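# Fork a loaded pallet squarely into its station

## Task

With the fork, carry the pallet and the workpieces on it into the station and leave it lying flat on the seat between the side guides, pressed squarely against the back stop. All workpieces must still be upright on the pallet, and the result must hold on its own without the robot supporting anything.

## Robot and tools

Robot: one six-joint arm. From the base out, its joints and ranges in rad are waist -6.283 to 6.283, shoulder -6.283 to 6.283, elbow -2.792 to 2.792, forearm roll -6.283 to 6.283, wrist pitch -6.283 to 6.283, wrist roll -6.283 to 6.283. The elbow cannot quite straighten. The base may sit tilted on the table, and a mounting block or post beneath it counts as part of the arm.

Tool: a passive steel lifting fork with no motor and no sensor, so no call has a tool number and no result has a tool reading. A load stays on only through shape, gravity and friction. There are two blades, 240 mm long, 30 mm wide and 8 mm thick, 110 mm apart, pointing along the tool point's -y axis. The load-bearing faces look along the tool's -z, so the blades are level when tool +z points straight down. If the blades dip toward their tips the load slides off. The tool point lies midway between the tines, halfway along the blades, on the load-bearing plane. The tips are 120 mm from it toward tool -y; the upright legs behind the load are 120 mm toward tool +y. A flat block about 9 cm long juts from the last joint's axis toward tool -y and turns with the fork.

Scene frame: origin on the table top under the arm base, +z up, +y to the left when facing along +x.

execute_actions takes "actions", a list holding one item or none, and an optional boolean "pictures" (images come by default). An empty list just reports the state. A wait is {"steps": N}, N from 1 to 300 control steps of 1/30 s, counted from the previous result, with your reply time included. A motion is {"rows": [...], "steps": N}, N from 1 to 15 (15 if left out). Each row is six plain numbers, each within -1 to 1, in the order dx, dy, dz, rx, ry, rz, one row per control step; if rows run out the last one repeats. There is a single list per step for the single arm. Every row is an offset, not a pose: it gives the tool point's target relative to the tool point's pose in the most recent result that reported it (before any such result in the scene, and for later calls in the same reply, relative to where the arm is when the action begins). All rows refer to that same reference, not to the previous row. The offset is expressed in the tool point's own axes. Scale: 1.0 is 0.6 m for dx, dy, dz and 180 degrees for the rotation; rx, ry, rz form one rotation vector. An all-zero row is not a pause; it pulls the arm back to the reference pose. A rejected call sends nothing.

Limits on motion: each step, the commanded pose is trimmed to lie within 70 mm and 16 degrees of the measured tool pose, then damped inverse kinematics drives toward it, favouring position over orientation. Joint target speeds are capped at 2.09 rad/s (waist, shoulder), 3.14 (elbow) and 3.93 (wrist joints), with 0.3 s to ramp up, and all joints are scaled to finish together. After the final step the arm only continues to the last trimmed pose, so a distant goal needs several calls; read the pose and send the remainder.

zoom_image takes "camera" (cam_high 672x504, cam_low 672x504, cam_wrist 504x504) and "region" [x0, y0, x1, y1] in that camera's pixels from its top-left corner, at most 504 by 504, and returns an enlarged view of its latest image.

finished_scene takes "scene", the current scene's number. Replying without any tool call ends everything.

Result lines: the state gives end_effector_position (m), end_effector_quat_wxyz and linear (m/s) and angular (rad/s) velocity in the scene frame; the printed position can be off, more so at long reach. "Hand target" is the pose the controller is currently heading to. "pose unreachable" means the clearance check altered or blocked the command; HELD marks steps where all or part of your row was withheld. Flange force is the estimated outside force on the end effector, including any carried weight; it is noisy, worst during accelerations and right after sudden stops, and "no reading" means no estimate. A heavier load makes the tool sag lower and tilt more than commanded, so compare the reported pose with what you sent and correct. MOTOR HOT warns that a motor is near its heat limit; holding a load heats motors, even while you think, and reaching the limit brakes the arm (OVER-TEMPERATURE FAULT) until cooled.

Faults: contact torque reaching a joint's limit (waist and shoulder 312, elbow 147, each wrist joint 41.4 N m, carried weight included) or any outside force of 144 N on the arm, tool or load stops the arm for 10 s, cancels the rest of the call, and lets the arm yield to the contact.

Avoid: dropping or tipping workpieces, letting the pallet slide off tilted blades, knocking anything off the table, slamming or shoving hard, and long pauses. Loose objects may occasionally get a brief push from outside. The simulation runs while you think, so keep replies short; smooth, efficient motion is preferred.

Each tool is called after "Emit:" as name(argument=value, ...), one argument or row to a line, values as JSON.

## Session

Emit:
execute_actions(
  actions=[],
)

Scene clock: 0.00 s of 6000.00 s.
end_effector_position=(+0.4681, -0.2956, +0.3436) end_effector_quat_wxyz=(-0.138, +0.873, +0.466, -0.039) end_effector_velocity=(+0.000, +0.000, -0.000) end_effector_angular_velocity=(+0.000, -0.000, +0.000)
Joint positions: [-0.594  0.415  1.472  0.049  1.539 -0.057]
Joint velocities: [ 0. -0.  0.  0. -0.  0.]
Flange force (N, the push that the arm receives, along the end effector's own x y z axes): no reading
Hand target: +0.468, -0.296, +0.344; -0.138, +0.873, +0.466, -0.039

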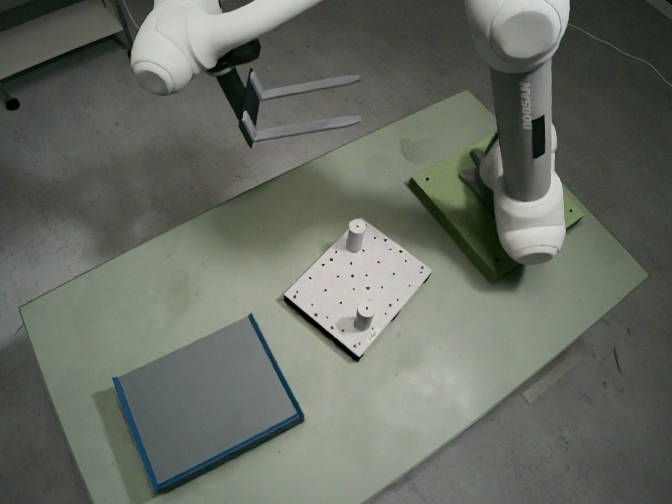

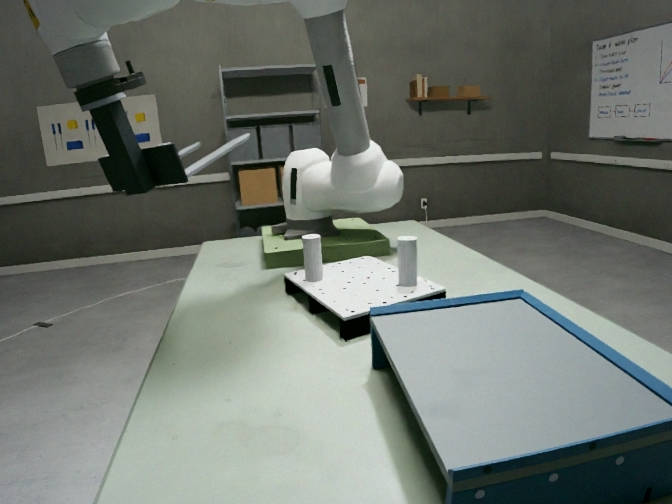

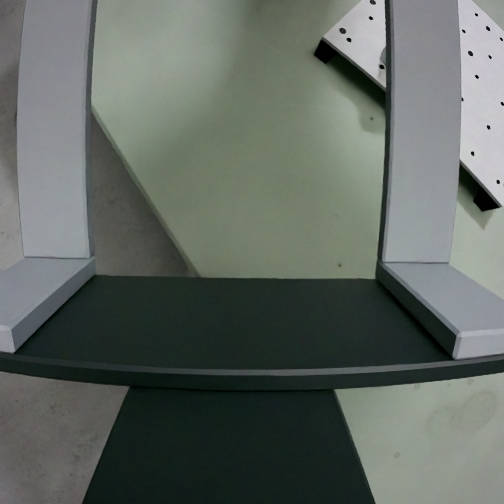

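Emit:
zoom_image(
  camera="cam_low",
  region=[240,200,540,400],
)

Emit:
zoom_image(
  camera="cam_high",
  region=[80,180,480,500],
)

Region (240, 200, 540, 400) of cam_low's 672x504 image, scaled by 1.680, with more detail than that image has.

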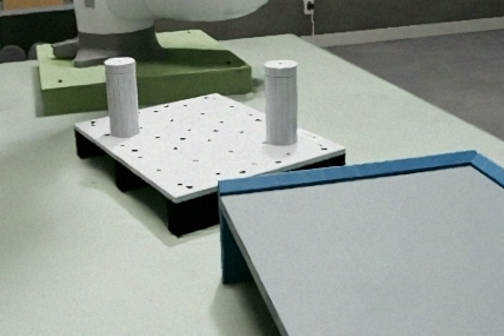

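Region (80, 180, 480, 500) of cam_high's 672x504 image, scaled by 1.260, with more detail than that image has; it fills the top 403 rows of this view, and the rest is white.

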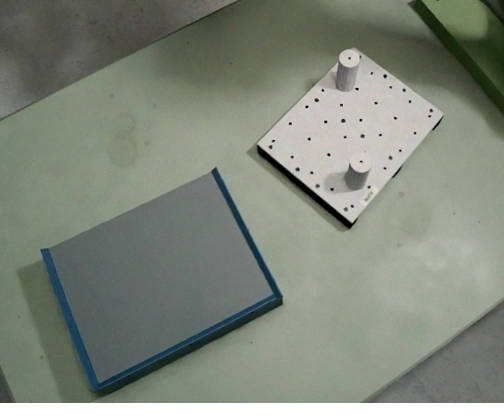

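Emit:
execute_actions(
  actions=[
    {"rows":[[0,0,0,-0.092,0.026,0.310]]},
  ],
  pictures=false,
)

Scene clock: 31.87 s of 6000.00 s.
end_effector_position=(+0.4701, -0.2976, +0.3436) end_effector_quat_wxyz=(-0.043, +0.993, +0.110, -0.001) end_effector_velocity=(-0.012, -0.005, -0.002) end_effector_angular_velocity=(-0.508, -0.120, -1.712)
Joint positions: [-0.753  0.255  1.619  0.053  1.339  0.538]
Joint velocities: [-0.269 -0.512  0.494 -0.168 -0.504  1.473]
Flange force (N, the push that the arm receives, along the end effector's own x y z axes): [1.6 -1.2 -0.8]
Hand target: +0.469, -0.299, +0.343; -0.013, +1.000, +0.019, +0.006
Off the commanded pose: 0.003 m, 14 deg; orientation clipped at the last step of the last action.
Steps of this call (steps 1 to 90: nothing new was sent; then 28.37 s passed at rest; steps 91 to 105: all 15 steps of this action). Readings (end_effector_position):
91: (+0.4681, -0.2956, +0.3436)
92: (+0.4682, -0.2957, +0.3436)
94: (+0.4686, -0.2958, +0.3435)
98: (+0.4704, -0.2976, +0.3436)
105: the state above

Emit:
execute_actions(
  actions=[
    {"rows":[[-0.08,-0.35,0,-0.027,0.003,0.07]]},
  ],
  pictures=false,
)

Emit:
execute_actions(
  actions=[
    {"steps":20},
  ],
)

Scene clock: 39.40 s of 6000.00 s.
end_effector_position=(+0.3847, -0.1244, +0.3553) end_effector_quat_wxyz=(-0.002, +1.000, +0.002, +0.004) end_effector_velocity=(-0.160, +0.349, +0.060) end_effector_angular_velocity=(+0.005, +0.005, -0.010)
Joint positions: [-0.653 -0.106  1.963  0.01   1.283  0.867]
Joint velocities: [ 0.346 -0.589  0.405 -0.     0.187  0.358]
Flange force (N, the push that the arm receives, along the end effector's own x y z axes): [12.1 -2.7 2.3]
Hand target: +0.377, -0.106, +0.360; -0.001, +1.000, +0.001, +0.004
Off the commanded pose: 0.022 m, 0 deg.
Steps of this call (steps 1 to 90: nothing new was sent; then 4.03 s passed at rest; steps 91 to 105: all 15 steps of this action). Readings (end_effector_position):
91: (+0.4689, -0.2991, +0.3432)
92: (+0.4682, -0.2975, +0.3433)
94: (+0.4605, -0.2811, +0.3442)
98: (+0.4319, -0.2231, +0.3466)
105: the state above

Scene clock: 40.07 s of 6000.00 s.
end_effector_position=(+0.3771, -0.1060, +0.3597) end_effector_quat_wxyz=(-0.001, +1.000, +0.001, +0.004) end_effector_velocity=(-0.000, -0.001, +0.000) end_effector_angular_velocity=(-0.003, +0.001, -0.000)
Joint positions: [-0.632 -0.137  1.981  0.008  1.295  0.89 ]
Joint velocities: [ 0.    -0.    -0.001 -0.003  0.     0.001]
Flange force (N, the push that the arm receives, along the end effector's own x y z axes): [10.2 -0.3 -0.2]
Hand target: +0.377, -0.106, +0.360; -0.001, +1.000, +0.001, +0.004
Off the commanded pose: 0.002 m, 0 deg.
Steps of this call (steps 1 to 20: nothing new was sent). Readings (end_effector_position):
1: (+0.3803, -0.1143, +0.3573)
2: (+0.3778, -0.1081, +0.3589)
4: (+0.3772, -0.1060, +0.3598)
8: (+0.3772, -0.1060, +0.3597)
20: the state above

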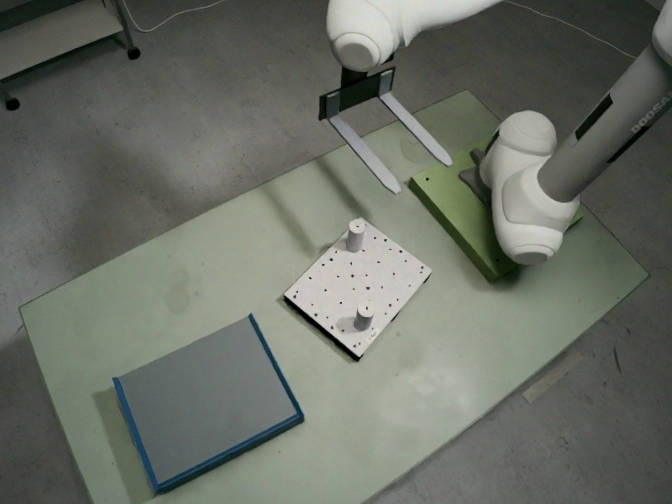

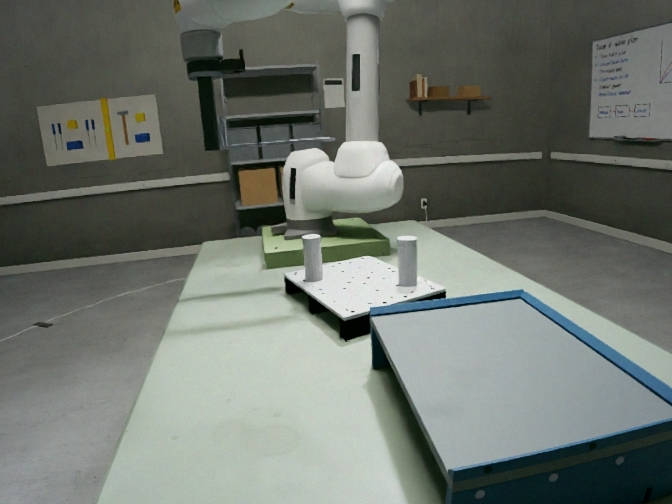

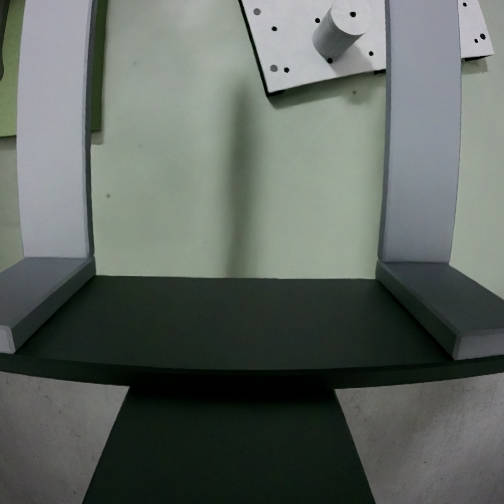

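Emit:
zoom_image(
  camera="cam_low",
  region=[270,250,460,360],
)

Emit:
execute_actions(
  actions=[
    {"rows":[[0.15,0,0.2,0,0,0]]},
  ],
  pictures=false,
)

Emit:
execute_actions(
  actions=[
    {"steps":20},
  ],
)

Region (270, 250, 460, 360) of cam_low's 672x504 image, scaled by 2.653, with more detail than that image has; it fills the top 292 rows of this view, and the rest is white.

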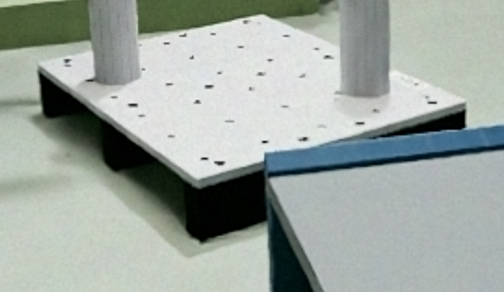

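Scene clock: 49.33 s of 6000.00 s.
end_effector_position=(+0.4679, -0.1054, +0.2403) end_effector_quat_wxyz=(-0.002, +1.000, +0.001, +0.004) end_effector_velocity=(+0.005, -0.002, +0.002) end_effector_angular_velocity=(-0.007, -0.006, +0.002)
Joint positions: [-0.523  0.071  2.013  0.009  1.054  0.997]
Joint velocities: [ 0.004  0.002 -0.009 -0.003 -0.002  0.003]
Flange force (N, the push that the arm receives, along the end effector's own x y z axes): [9.5 0.5 0.2]
Hand target: +0.468, -0.106, +0.240; -0.001, +1.000, +0.001, +0.004
Off the commanded pose: 0.000 m, 0 deg.
Steps of this call (steps 1 to 90: nothing new was sent; then 5.77 s passed at rest; steps 91 to 105: all 15 steps of this action). Readings (end_effector_position):
91: (+0.3771, -0.1059, +0.3596)
92: (+0.3788, -0.1059, +0.3576)
94: (+0.3927, -0.1056, +0.3384)
98: (+0.4306, -0.1034, +0.2844)
105: the state above

Scene clock: 50.00 s of 6000.00 s.
end_effector_position=(+0.4682, -0.1055, +0.2403) end_effector_quat_wxyz=(-0.001, +1.000, +0.001, +0.004) end_effector_velocity=(+0.000, +0.000, -0.000) end_effector_angular_velocity=(+0.000, -0.000, +0.000)
Joint positions: [-0.523  0.071  2.013  0.009  1.054  0.997]
Joint velocities: [ 0. -0.  0.  0. -0.  0.]
Flange force (N, the push that the arm receives, along the end effector's own x y z axes): [8.6 -2.9 1.2]
Hand target: +0.468, -0.106, +0.240; -0.001, +1.000, +0.001, +0.004
Off the commanded pose: 0.000 m, 0 deg.
Steps of this call (steps 1 to 20: nothing new was sent). Readings (end_effector_position):
1: (+0.4680, -0.1054, +0.2403)
2: (+0.4681, -0.1055, +0.2403)
4: (+0.4681, -0.1055, +0.2403)
8: (+0.4681, -0.1055, +0.2403)
20: the state above

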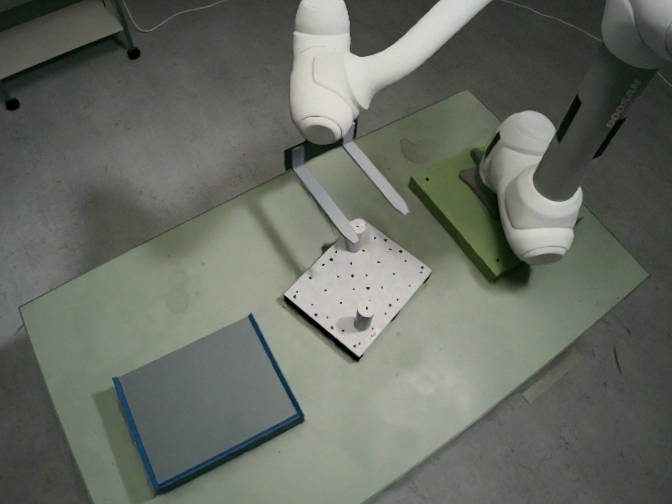

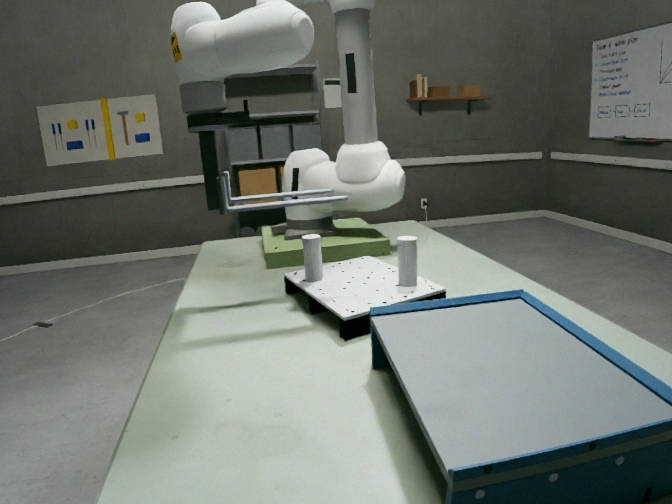

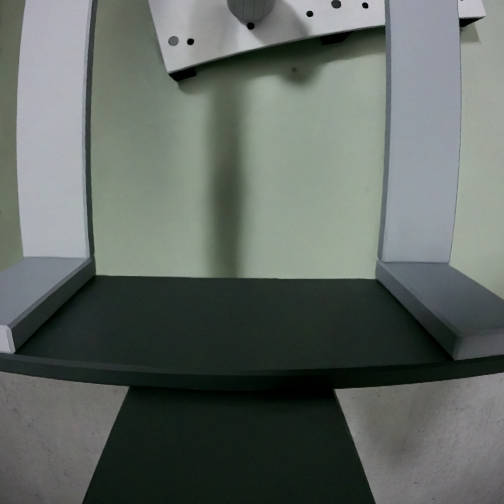

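Emit:
execute_actions(
  actions=[
    {"rows":[[-0.03,0.27,0,0,0,-0.067],[-0.03,0.27,0,0,0,-0.067],[-0.03,0.27,0,0,0,-0.067],[-0.03,0.27,0,0,0,-0.067],[-0.03,0.27,0.05,0,0,-0.067],[-0.03,0.27,0.1,0,0,-0.067],[-0.03,0.27,0.2,0,0,-0.067]]},
  ],
  pictures=false,
)

Emit:
execute_actions(
  actions=[
    {"steps":20},
  ],
)

Scene clock: 68.47 s of 6000.00 s.
end_effector_position=(+0.4468, -0.2536, +0.1330) end_effector_quat_wxyz=(-0.001, +0.994, +0.105, +0.001) end_effector_velocity=(-0.007, -0.222, -0.294) end_effector_angular_velocity=(+0.049, -0.005, +0.017)
Joint positions: [-0.709  0.311  1.945  0.005  0.887  0.604]
Joint velocities: [-0.282  0.528 -0.064  0.051 -0.433 -0.334]
Flange force (N, the push that the arm receives, along the end effector's own x y z axes): [4.5 -1.0 -0.2]
Hand target: +0.450, -0.266, +0.120; -0.001, +0.994, +0.106, +0.003
Off the commanded pose: 0.020 m, 0 deg.
Steps of this call (steps 1 to 90: nothing new was sent; then 14.97 s passed at rest; steps 91 to 105: all 15 steps of this action). Readings (end_effector_position):
91: (+0.4682, -0.1056, +0.2403)
92: (+0.4681, -0.1074, +0.2403)
94: (+0.4663, -0.1229, +0.2402)
98: (+0.4566, -0.1834, +0.2247)
105: the state above

Scene clock: 69.13 s of 6000.00 s.
end_effector_position=(+0.4502, -0.2664, +0.1204) end_effector_quat_wxyz=(-0.001, +0.994, +0.106, +0.004) end_effector_velocity=(+0.001, -0.000, +0.000) end_effector_angular_velocity=(+0.000, -0.001, -0.000)
Joint positions: [-0.721  0.338  1.935  0.01   0.867  0.587]
Joint velocities: [-0.     0.    -0.001  0.001 -0.001 -0.001]
Flange force (N, the push that the arm receives, along the end effector's own x y z axes): [5.7 1.9 0.8]
Hand target: +0.450, -0.266, +0.120; -0.001, +0.994, +0.106, +0.003
Off the commanded pose: 0.002 m, 0 deg.
Steps of this call (steps 1 to 20: nothing new was sent). Readings (end_effector_position):
1: (+0.4475, -0.2603, +0.1252)
2: (+0.4492, -0.2648, +0.1213)
4: (+0.4501, -0.2664, +0.1203)
8: (+0.4502, -0.2664, +0.1204)
20: the state above

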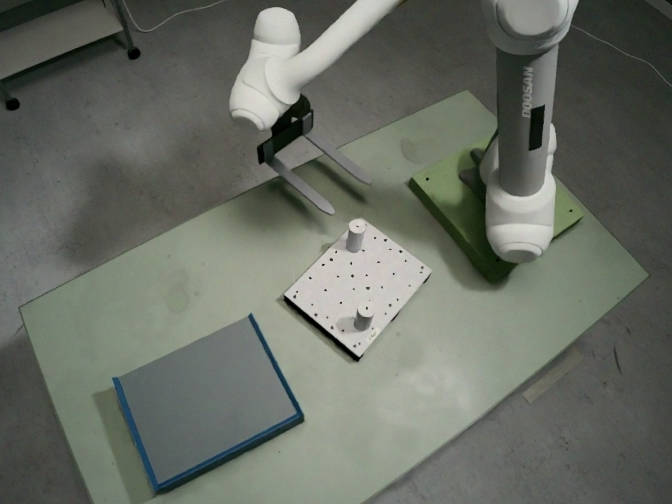

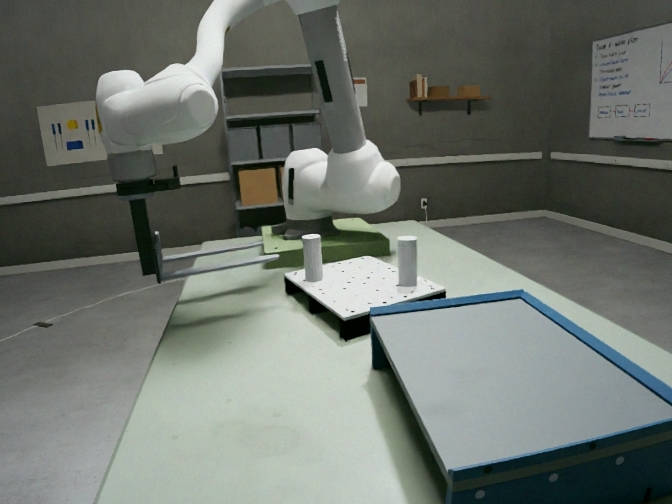

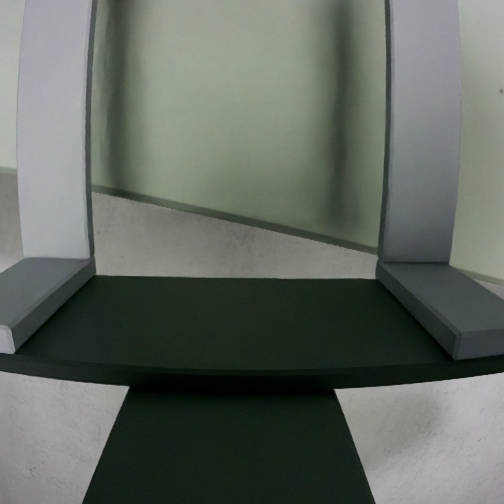

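Emit:
execute_actions(
  actions=[
    {"rows":[[0.23,0.008,0.05,0,0,0],[0.23,0.008,0.05,0,0,0],[0.23,0.008,0.05,0,0,0],[0.23,0.008,0.05,0,0,0],[0.23,0.008,0.05,0,0,0],[0.23,0.008,0.05,0,0,0],[0.23,0.008,0.12,0,0,0]]},
  ],
  pictures=false,
)

Emit:
execute_actions(
  actions=[
    {"steps":15},
  ],
)

Emit:
zoom_image(
  camera="cam_high",
  region=[200,140,450,370],
)

Emit:
zoom_image(
  camera="cam_low",
  region=[130,230,430,380],
)

Scene clock: 86.67 s of 6000.00 s.
end_effector_position=(+0.5866, -0.2419, +0.0493) end_effector_quat_wxyz=(-0.001, +0.994, +0.106, +0.004) end_effector_velocity=(+0.010, -0.006, +0.003) end_effector_angular_velocity=(-0.010, -0.010, -0.002)
Joint positions: [-0.566  0.537  1.78   0.01   0.821  0.742]
Joint velocities: [ 0.002  0.003 -0.017 -0.003  0.     0.006]
Flange force (N, the push that the arm receives, along the end effector's own x y z axes): [3.1 4.2 -1.6]
Hand target: +0.587, -0.242, +0.049; -0.001, +0.994, +0.106, +0.004
Off the commanded pose: 0.000 m, 0 deg.
Steps of this call (steps 1 to 90: nothing new was sent; then 14.03 s passed at rest; steps 91 to 105: all 15 steps of this action). Readings (end_effector_position):
91: (+0.4503, -0.2664, +0.1204)
92: (+0.4528, -0.2660, +0.1200)
94: (+0.4757, -0.2613, +0.1156)
98: (+0.5432, -0.2463, +0.0987)
105: the state above

Scene clock: 87.17 s of 6000.00 s.
end_effector_position=(+0.5867, -0.2419, +0.0494) end_effector_quat_wxyz=(-0.001, +0.994, +0.106, +0.004) end_effector_velocity=(+0.000, -0.001, +0.000) end_effector_angular_velocity=(-0.001, -0.001, -0.001)
Joint positions: [-0.566  0.537  1.78   0.01   0.821  0.742]
Joint velocities: [-0.001  0.    -0.001 -0.    -0.    -0.001]
Flange force (N, the push that the arm receives, along the end effector's own x y z axes): [5.9 0.6 1.0]
Hand target: +0.587, -0.242, +0.049; -0.001, +0.994, +0.106, +0.004
Off the commanded pose: 0.000 m, 0 deg.
Steps of this call (steps 1 to 15: nothing new was sent). Readings (end_effector_position):
1: (+0.5867, -0.2420, +0.0494)
2: (+0.5867, -0.2420, +0.0494)
4: (+0.5867, -0.2420, +0.0494)
8: (+0.5867, -0.2419, +0.0494)
15: the state above

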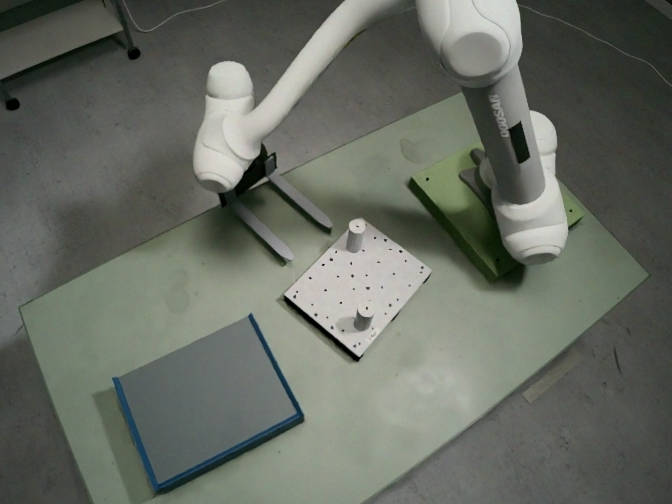

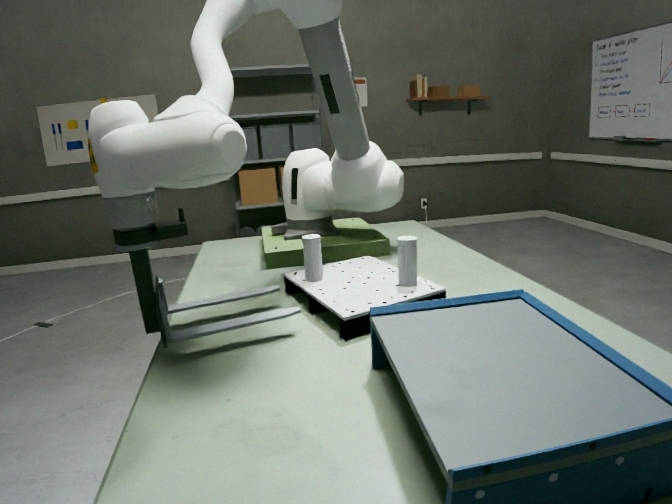

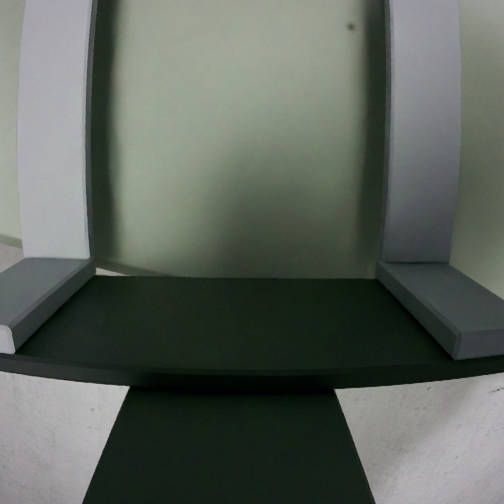

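Region (200, 140, 450, 370) of cam_high's 672x504 image, scaled by 2.016, with more detail than that image has; it fills the top 464 rows of this view, and the rest is white.

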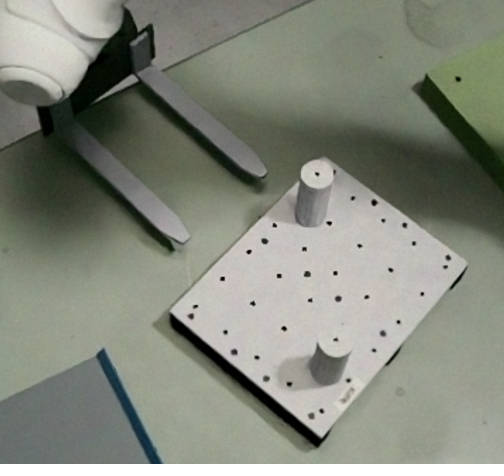

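Region (130, 230, 430, 380) of cam_low's 672x504 image, scaled by 1.680, with more detail than that image has.

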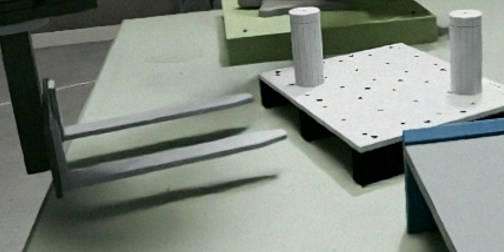

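Emit:
execute_actions(
  actions=[
    {"rows":[[0.025,0,0.018,0,0,0],[0.025,0,0.018,0,0,0],[0.025,0,0.018,0,0,0],[0.025,0,0.018,0,0,0],[0.025,-0.05,0.018,0,0,0],[0.025,-0.1,0.018,0,0,0],[0.025,-0.13,0.018,0,0,0]]},
  ],
)

Emit:
zoom_image(
  camera="cam_low",
  region=[180,240,430,380],
)

Scene clock: 98.03 s of 6000.00 s.
end_effector_position=(+0.5852, -0.1625, +0.0387) end_effector_quat_wxyz=(-0.001, +0.994, +0.106, +0.004) end_effector_velocity=(-0.001, +0.001, -0.001) end_effector_angular_velocity=(-0.000, +0.002, +0.002)
Joint positions: [-0.472  0.501  1.87   0.01   0.766  0.835]
Joint velocities: [ 0.001  0.     0.002 -0.002  0.     0.001]
Flange force (N, the push that the arm receives, along the end effector's own x y z axes): [3.7 1.2 0.9]
Hand target: +0.585, -0.162, +0.039; -0.001, +0.994, +0.106, +0.004
Off the commanded pose: 0.000 m, 0 deg.
Steps of this call (steps 1 to 90: nothing new was sent; then 7.37 s passed at rest; steps 91 to 105: all 15 steps of this action). Readings (end_effector_position):
91: (+0.5867, -0.2419, +0.0493)
92: (+0.5884, -0.2414, +0.0481)
94: (+0.5993, -0.2390, +0.0401)
98: (+0.5951, -0.2087, +0.0383)
105: the state above

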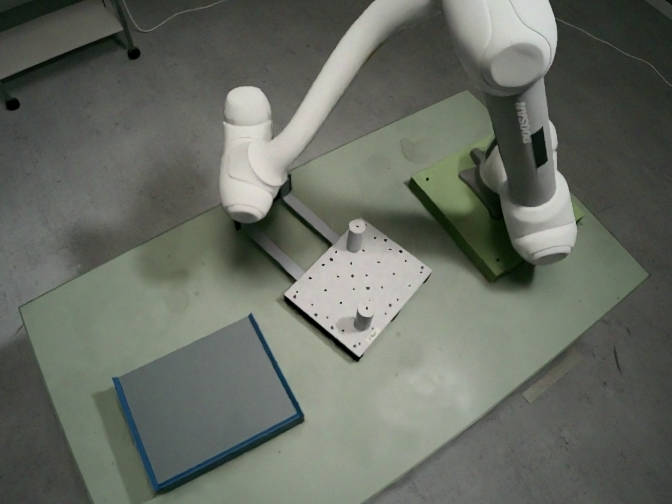

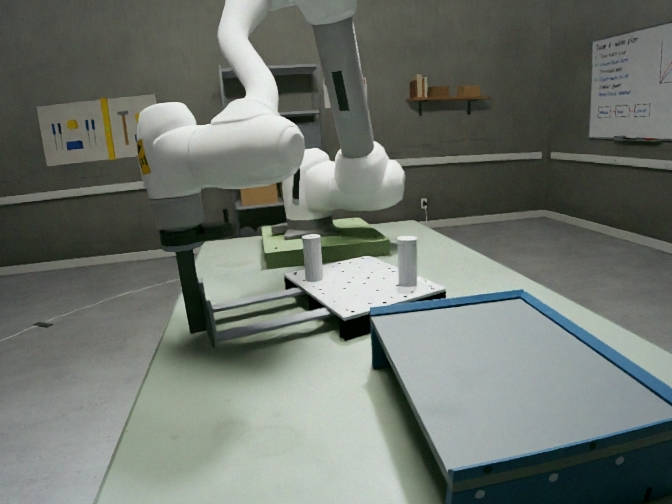

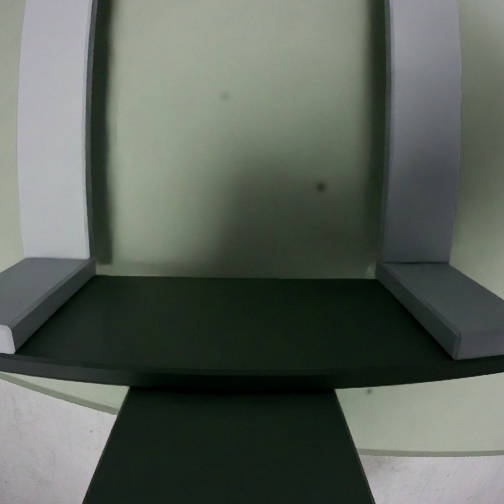

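Region (180, 240, 430, 380) of cam_low's 672x504 image, scaled by 2.016, with more detail than that image has; it fills the top 282 rows of this view, and the rest is white.

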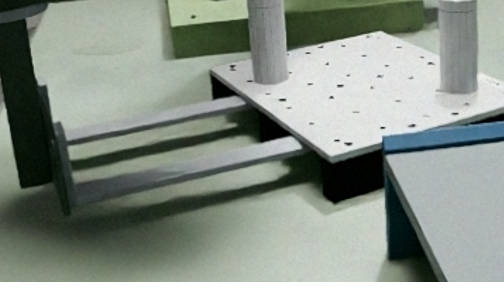

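Emit:
execute_actions(
  actions=[
    {"rows":[[0,-0.05,0,0,0,0],[0,-0.05,0,0,0,0],[0,-0.1,0,0,0,0],[0,-0.1,0,0,0,0],[0,-0.15,0,0,0,0],[0,-0.18,0,0,0,0]]},
  ],
)

Scene clock: 107.17 s of 6000.00 s.
end_effector_position=(+0.5625, -0.0568, +0.0388) end_effector_quat_wxyz=(-0.001, +0.994, +0.106, +0.004) end_effector_velocity=(+0.002, -0.002, +0.000) end_effector_angular_velocity=(-0.002, -0.002, -0.001)
Joint positions: [-0.342  0.428  1.996  0.01   0.712  0.965]
Joint velocities: [-0.001  0.001 -0.003 -0.001 -0.     0.001]
Flange force (N, the push that the arm receives, along the end effector's own x y z axes): [4.3 -0.8 0.8]
Hand target: +0.563, -0.057, +0.039; -0.001, +0.994, +0.106, +0.004
Off the commanded pose: 0.000 m, 0 deg.
Steps of this call (steps 1 to 90: nothing new was sent; then 5.63 s passed at rest; steps 91 to 105: all 15 steps of this action). Readings (end_effector_position):
91: (+0.5852, -0.1624, +0.0388)
92: (+0.5847, -0.1597, +0.0388)
94: (+0.5790, -0.1365, +0.0384)
98: (+0.5638, -0.0762, +0.0379)
105: the state above

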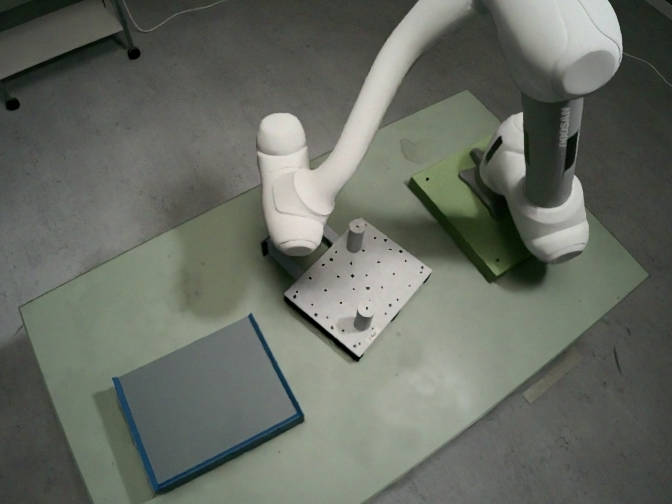

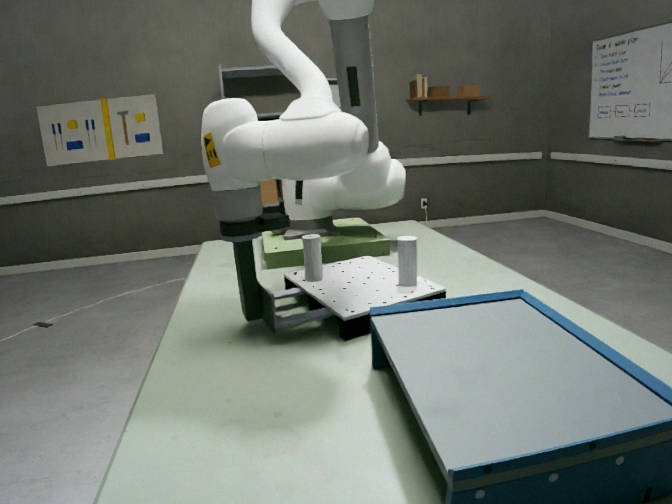

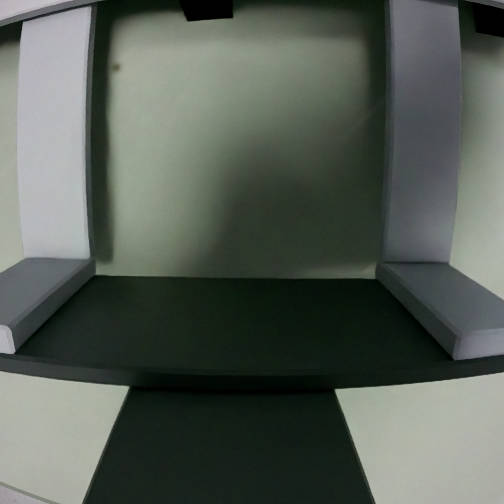

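Emit:
execute_actions(
  actions=[
    {"rows":[[-0.02,-0.03,0,0,0,0],[-0.02,-0.05,0,0,0,0],[-0.02,-0.08,0,0,0,0],[-0.02,-0.1,0,0,0,0],[-0.02,-0.125,0,0,0,0]]},
  ],
)

Scene clock: 113.27 s of 6000.00 s.
end_effector_position=(+0.5350, +0.0141, +0.0387) end_effector_quat_wxyz=(-0.001, +0.994, +0.106, +0.004) end_effector_velocity=(+0.001, -0.001, +0.001) end_effector_angular_velocity=(-0.002, -0.002, +0.001)
Joint positions: [-0.246  0.374  2.086  0.01   0.675  1.061]
Joint velocities: [-0.001 -0.    -0.002 -0.003  0.     0.   ]
Flange force (N, the push that the arm receives, along the end effector's own x y z axes): [4.1 -3.1 1.7]
Hand target: +0.535, +0.014, +0.039; -0.001, +0.994, +0.106, +0.004
Off the commanded pose: 0.000 m, 0 deg.
Steps of this call (steps 1 to 90: nothing new was sent; then 2.60 s passed at rest; steps 91 to 105: all 15 steps of this action). Readings (end_effector_position):
91: (+0.5626, -0.0567, +0.0388)
92: (+0.5613, -0.0552, +0.0388)
94: (+0.5481, -0.0383, +0.0383)
98: (+0.5344, +0.0086, +0.0382)
105: the state above

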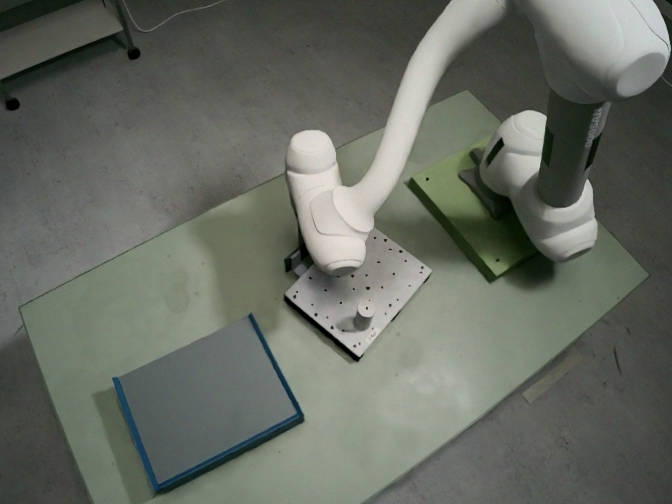

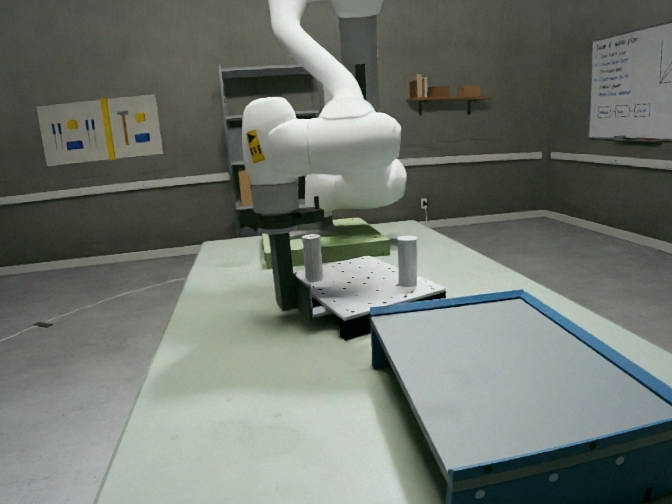

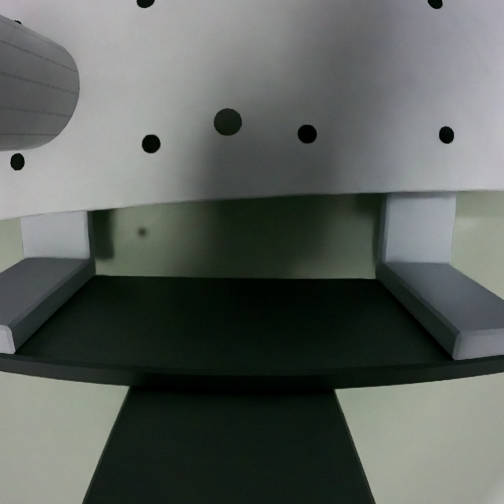

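Emit:
execute_actions(
  actions=[
    {"rows":[[0,0,0,0,0,-0.017],[0,0,0,0,0,-0.017],[0,0,0,0,0,-0.017],[0,-0.01,0,0,0,-0.017],[0,-0.02,0,0,0,-0.017],[0,-0.03,0,0,0,-0.017]]},
  ],
)

Scene clock: 117.50 s of 6000.00 s.
end_effector_position=(+0.5314, +0.0318, +0.0387) end_effector_quat_wxyz=(-0.001, +0.991, +0.132, +0.004) end_effector_velocity=(-0.002, -0.001, -0.001) end_effector_angular_velocity=(-0.001, +0.002, +0.003)
Joint positions: [-0.212  0.374  2.087  0.01   0.675  1.042]
Joint velocities: [-0.     0.     0.001 -0.003  0.    -0.001]
Flange force (N, the push that the arm receives, along the end effector's own x y z axes): [7.1 -0.1 1.9]
Hand target: +0.531, +0.032, +0.039; -0.001, +0.991, +0.132, +0.004
Off the commanded pose: 0.000 m, 0 deg.
Steps of this call (steps 1 to 90: nothing new was sent; then 0.73 s passed at rest; steps 91 to 105: all 15 steps of this action). Readings (end_effector_position):
91: (+0.5351, +0.0141, +0.0388)
92: (+0.5351, +0.0142, +0.0388)
94: (+0.5353, +0.0140, +0.0389)
98: (+0.5314, +0.0300, +0.0387)
105: the state above

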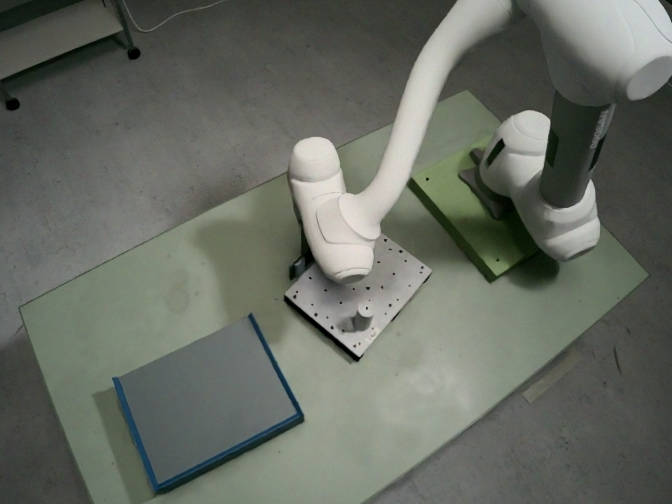

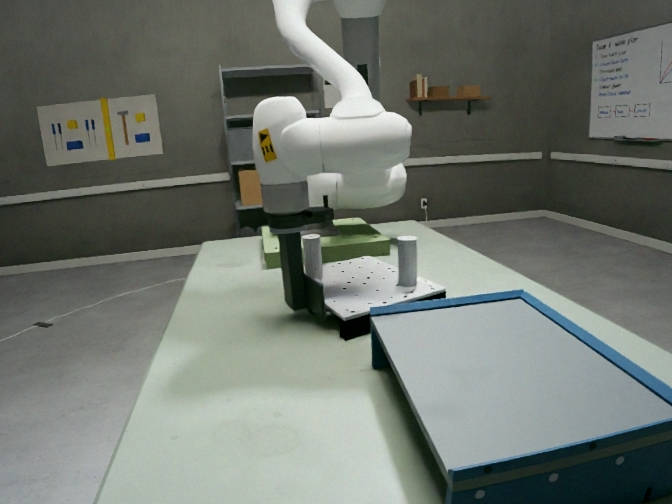

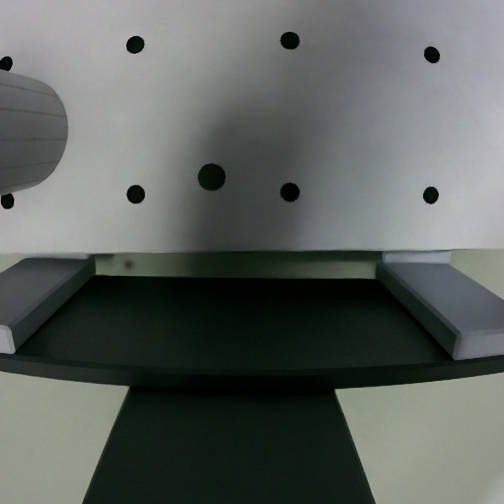

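Emit:
execute_actions(
  actions=[
    {"rows":[[0,0,-0.02,0,0,0],[0,0,-0.03,0,0,0],[0,0,-0.04,0,0,0],[0,0,-0.05,0.003,0,0],[0,0,-0.06,0.003,0,0],[0,0,-0.08,0.006,0,0],[0,0,-0.1,0.006,0,0],[0,0,-0.13,0.008,0,0],[0,0,-0.16,0.008,0,0],[0,0,-0.19,0.008,0,0],[0,0,-0.22,0.008,0,0],[0,0,-0.25,0.008,0,0],[0,0,-0.27,0.008,0,0],[0,0,-0.29,0.008,0,0],[0,0,-0.3,0.008,0,0]]},
  ],
)

Scene clock: 131.33 s of 6000.00 s.
end_effector_position=(+0.5298, +0.0323, +0.1882) end_effector_quat_wxyz=(-0.013, +0.991, +0.132, +0.004) end_effector_velocity=(-0.004, -0.003, +0.452) end_effector_angular_velocity=(-0.005, -0.003, -0.011)
Joint positions: [-0.224  0.196  1.984  0.036  0.966  1.016]
Joint velocities: [-0.009 -0.465 -0.401 -0.026  0.861  0.043]
Flange force (N, the push that the arm receives, along the end effector's own x y z axes): [6.6 -2.5 21.3]
Hand target: +0.529, +0.032, +0.217; -0.013, +0.991, +0.132, +0.003
Off the commanded pose: 0.031 m, 0 deg.
Steps of this call (steps 1 to 90: nothing new was sent; then 10.33 s passed at rest; steps 91 to 105: all 15 steps of this action). Readings (end_effector_position):
91: (+0.5313, +0.0317, +0.0387)
92: (+0.5309, +0.0318, +0.0406)
94: (+0.5305, +0.0318, +0.0543)
98: (+0.5307, +0.0319, +0.0848)
105: the state above

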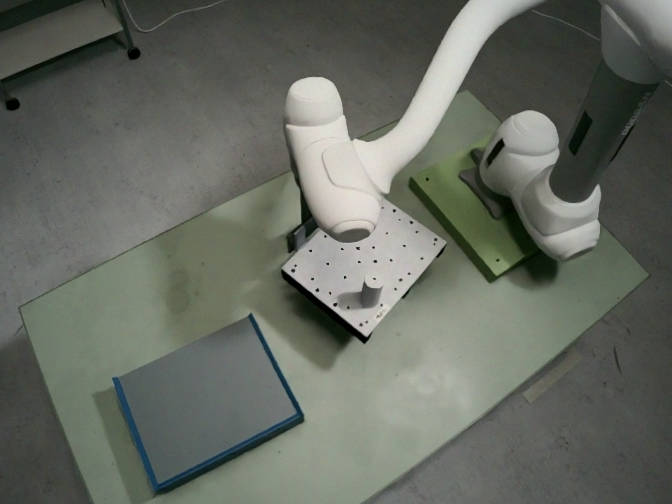

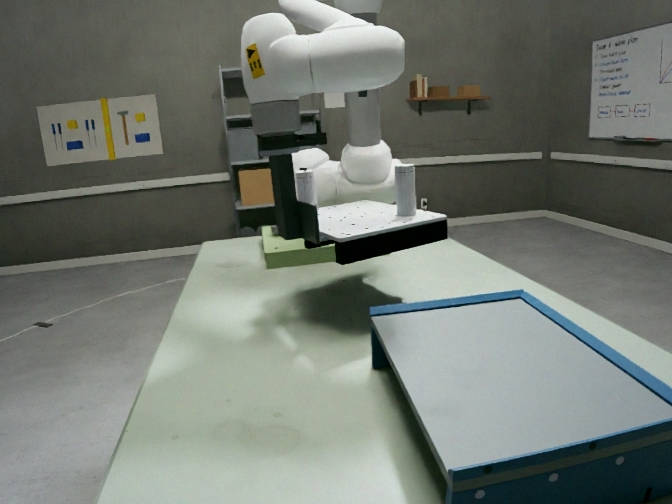

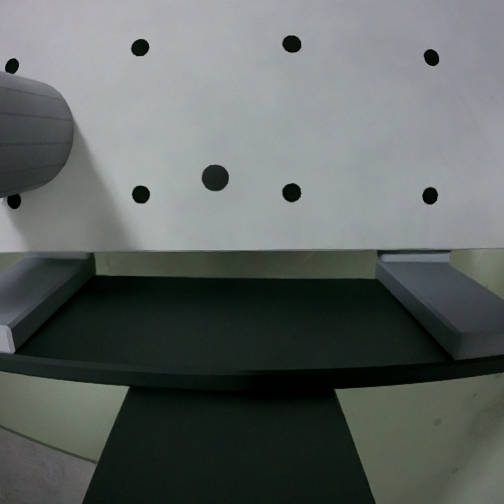

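Emit:
execute_actions(
  actions=[
    {"rows":[[0.02,0.016,-0.05,0,0,0.005],[0.05,0.04,-0.05,0,0,0.01],[0.09,0.07,-0.05,0,0,0.015],[0.13,0.1,-0.05,0,0,0.02],[0.17,0.13,-0.05,0,0,0.027],[0.21,0.165,-0.05,0,0,0.034],[0.25,0.2,-0.05,0,0,0.041],[0.29,0.23,-0.05,0,0,0.048],[0.33,0.26,-0.05,0,0,0.055],[0.37,0.29,-0.05,0,0,0.062],[0.41,0.325,-0.05,0,0,0.068],[0.45,0.355,-0.05,0,0,0.074],[0.5,0.39,-0.05,0,0,0.079],[0.55,0.43,-0.05,0,0,0.083],[0.6,0.47,-0.05,0,0,0.085]]},
  ],
  pictures=false,
)

Emit:
execute_actions(
  actions=[
    {"steps":30},
  ],
)

Scene clock: 150.23 s of 6000.00 s.
end_effector_position=(+0.7267, -0.0566, +0.2176) end_effector_quat_wxyz=(-0.014, +1.000, +0.016, +0.006) end_effector_velocity=(+0.458, -0.196, -0.002) end_effector_angular_velocity=(+0.005, +0.003, -0.469)
Joint positions: [-0.288  0.427  1.602  0.036  1.112  1.19 ]
Joint velocities: [-0.081  0.619 -0.929 -0.002  0.303  0.4  ]
Flange force (N, the push that the arm receives, along the end effector's own x y z axes): [0.8 -2.8 20.8]
Hand target: +0.770, -0.076, +0.217; -0.014, +1.000, -0.001, +0.006
Off the commanded pose: 0.242 m, 2 deg; position clipped at the last step of the last action.
Steps of this call (steps 1 to 90: nothing new was sent; then 15.40 s passed at rest; steps 91 to 105: all 15 steps of this action). Readings (end_effector_position):
91: (+0.5293, +0.0319, +0.2167)
92: (+0.5311, +0.0310, +0.2167)
94: (+0.5526, +0.0211, +0.2182)
98: (+0.6167, -0.0077, +0.2181)
105: the state above

Scene clock: 151.23 s of 6000.00 s.
end_effector_position=(+0.7697, -0.0755, +0.2169) end_effector_quat_wxyz=(-0.013, +1.000, -0.001, +0.006) end_effector_velocity=(+0.000, +0.001, -0.000) end_effector_angular_velocity=(+0.002, -0.000, -0.001)
Joint positions: [-0.295  0.488  1.509  0.035  1.143  1.22 ]
Joint velocities: [ 0.    -0.     0.001  0.002 -0.     0.   ]
Flange force (N, the push that the arm receives, along the end effector's own x y z axes): [1.5 -2.6 24.5]
Hand target: +0.770, -0.076, +0.217; -0.014, +1.000, -0.001, +0.006
Off the commanded pose: 0.195 m, 0 deg; position clipped at the last step of the last action.
Steps of this call (steps 1 to 30: nothing new was sent). Readings (end_effector_position):
1: (+0.7420, -0.0632, +0.2175)
2: (+0.7557, -0.0692, +0.2173)
4: (+0.7693, -0.0754, +0.2168)
8: (+0.7695, -0.0756, +0.2168)
30: the state above

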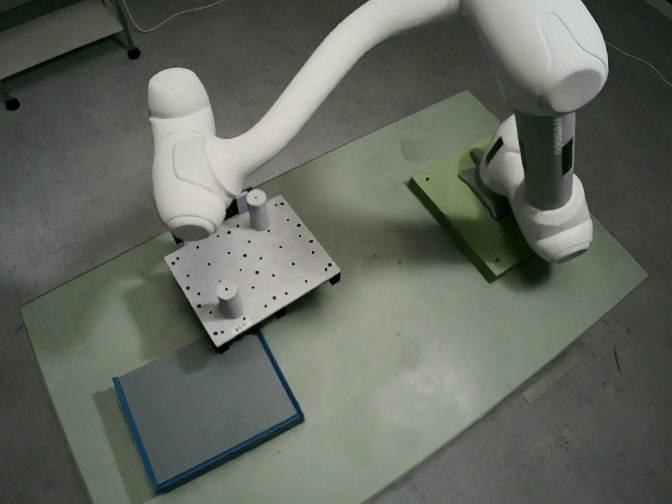

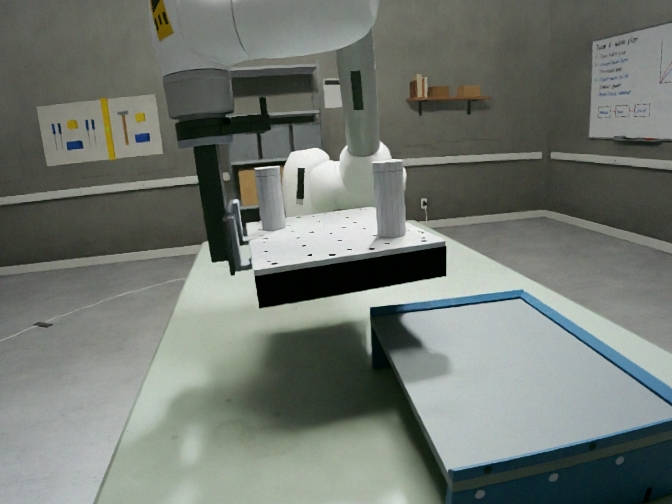

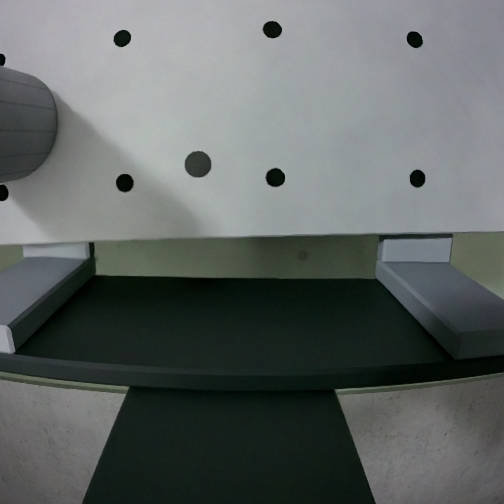

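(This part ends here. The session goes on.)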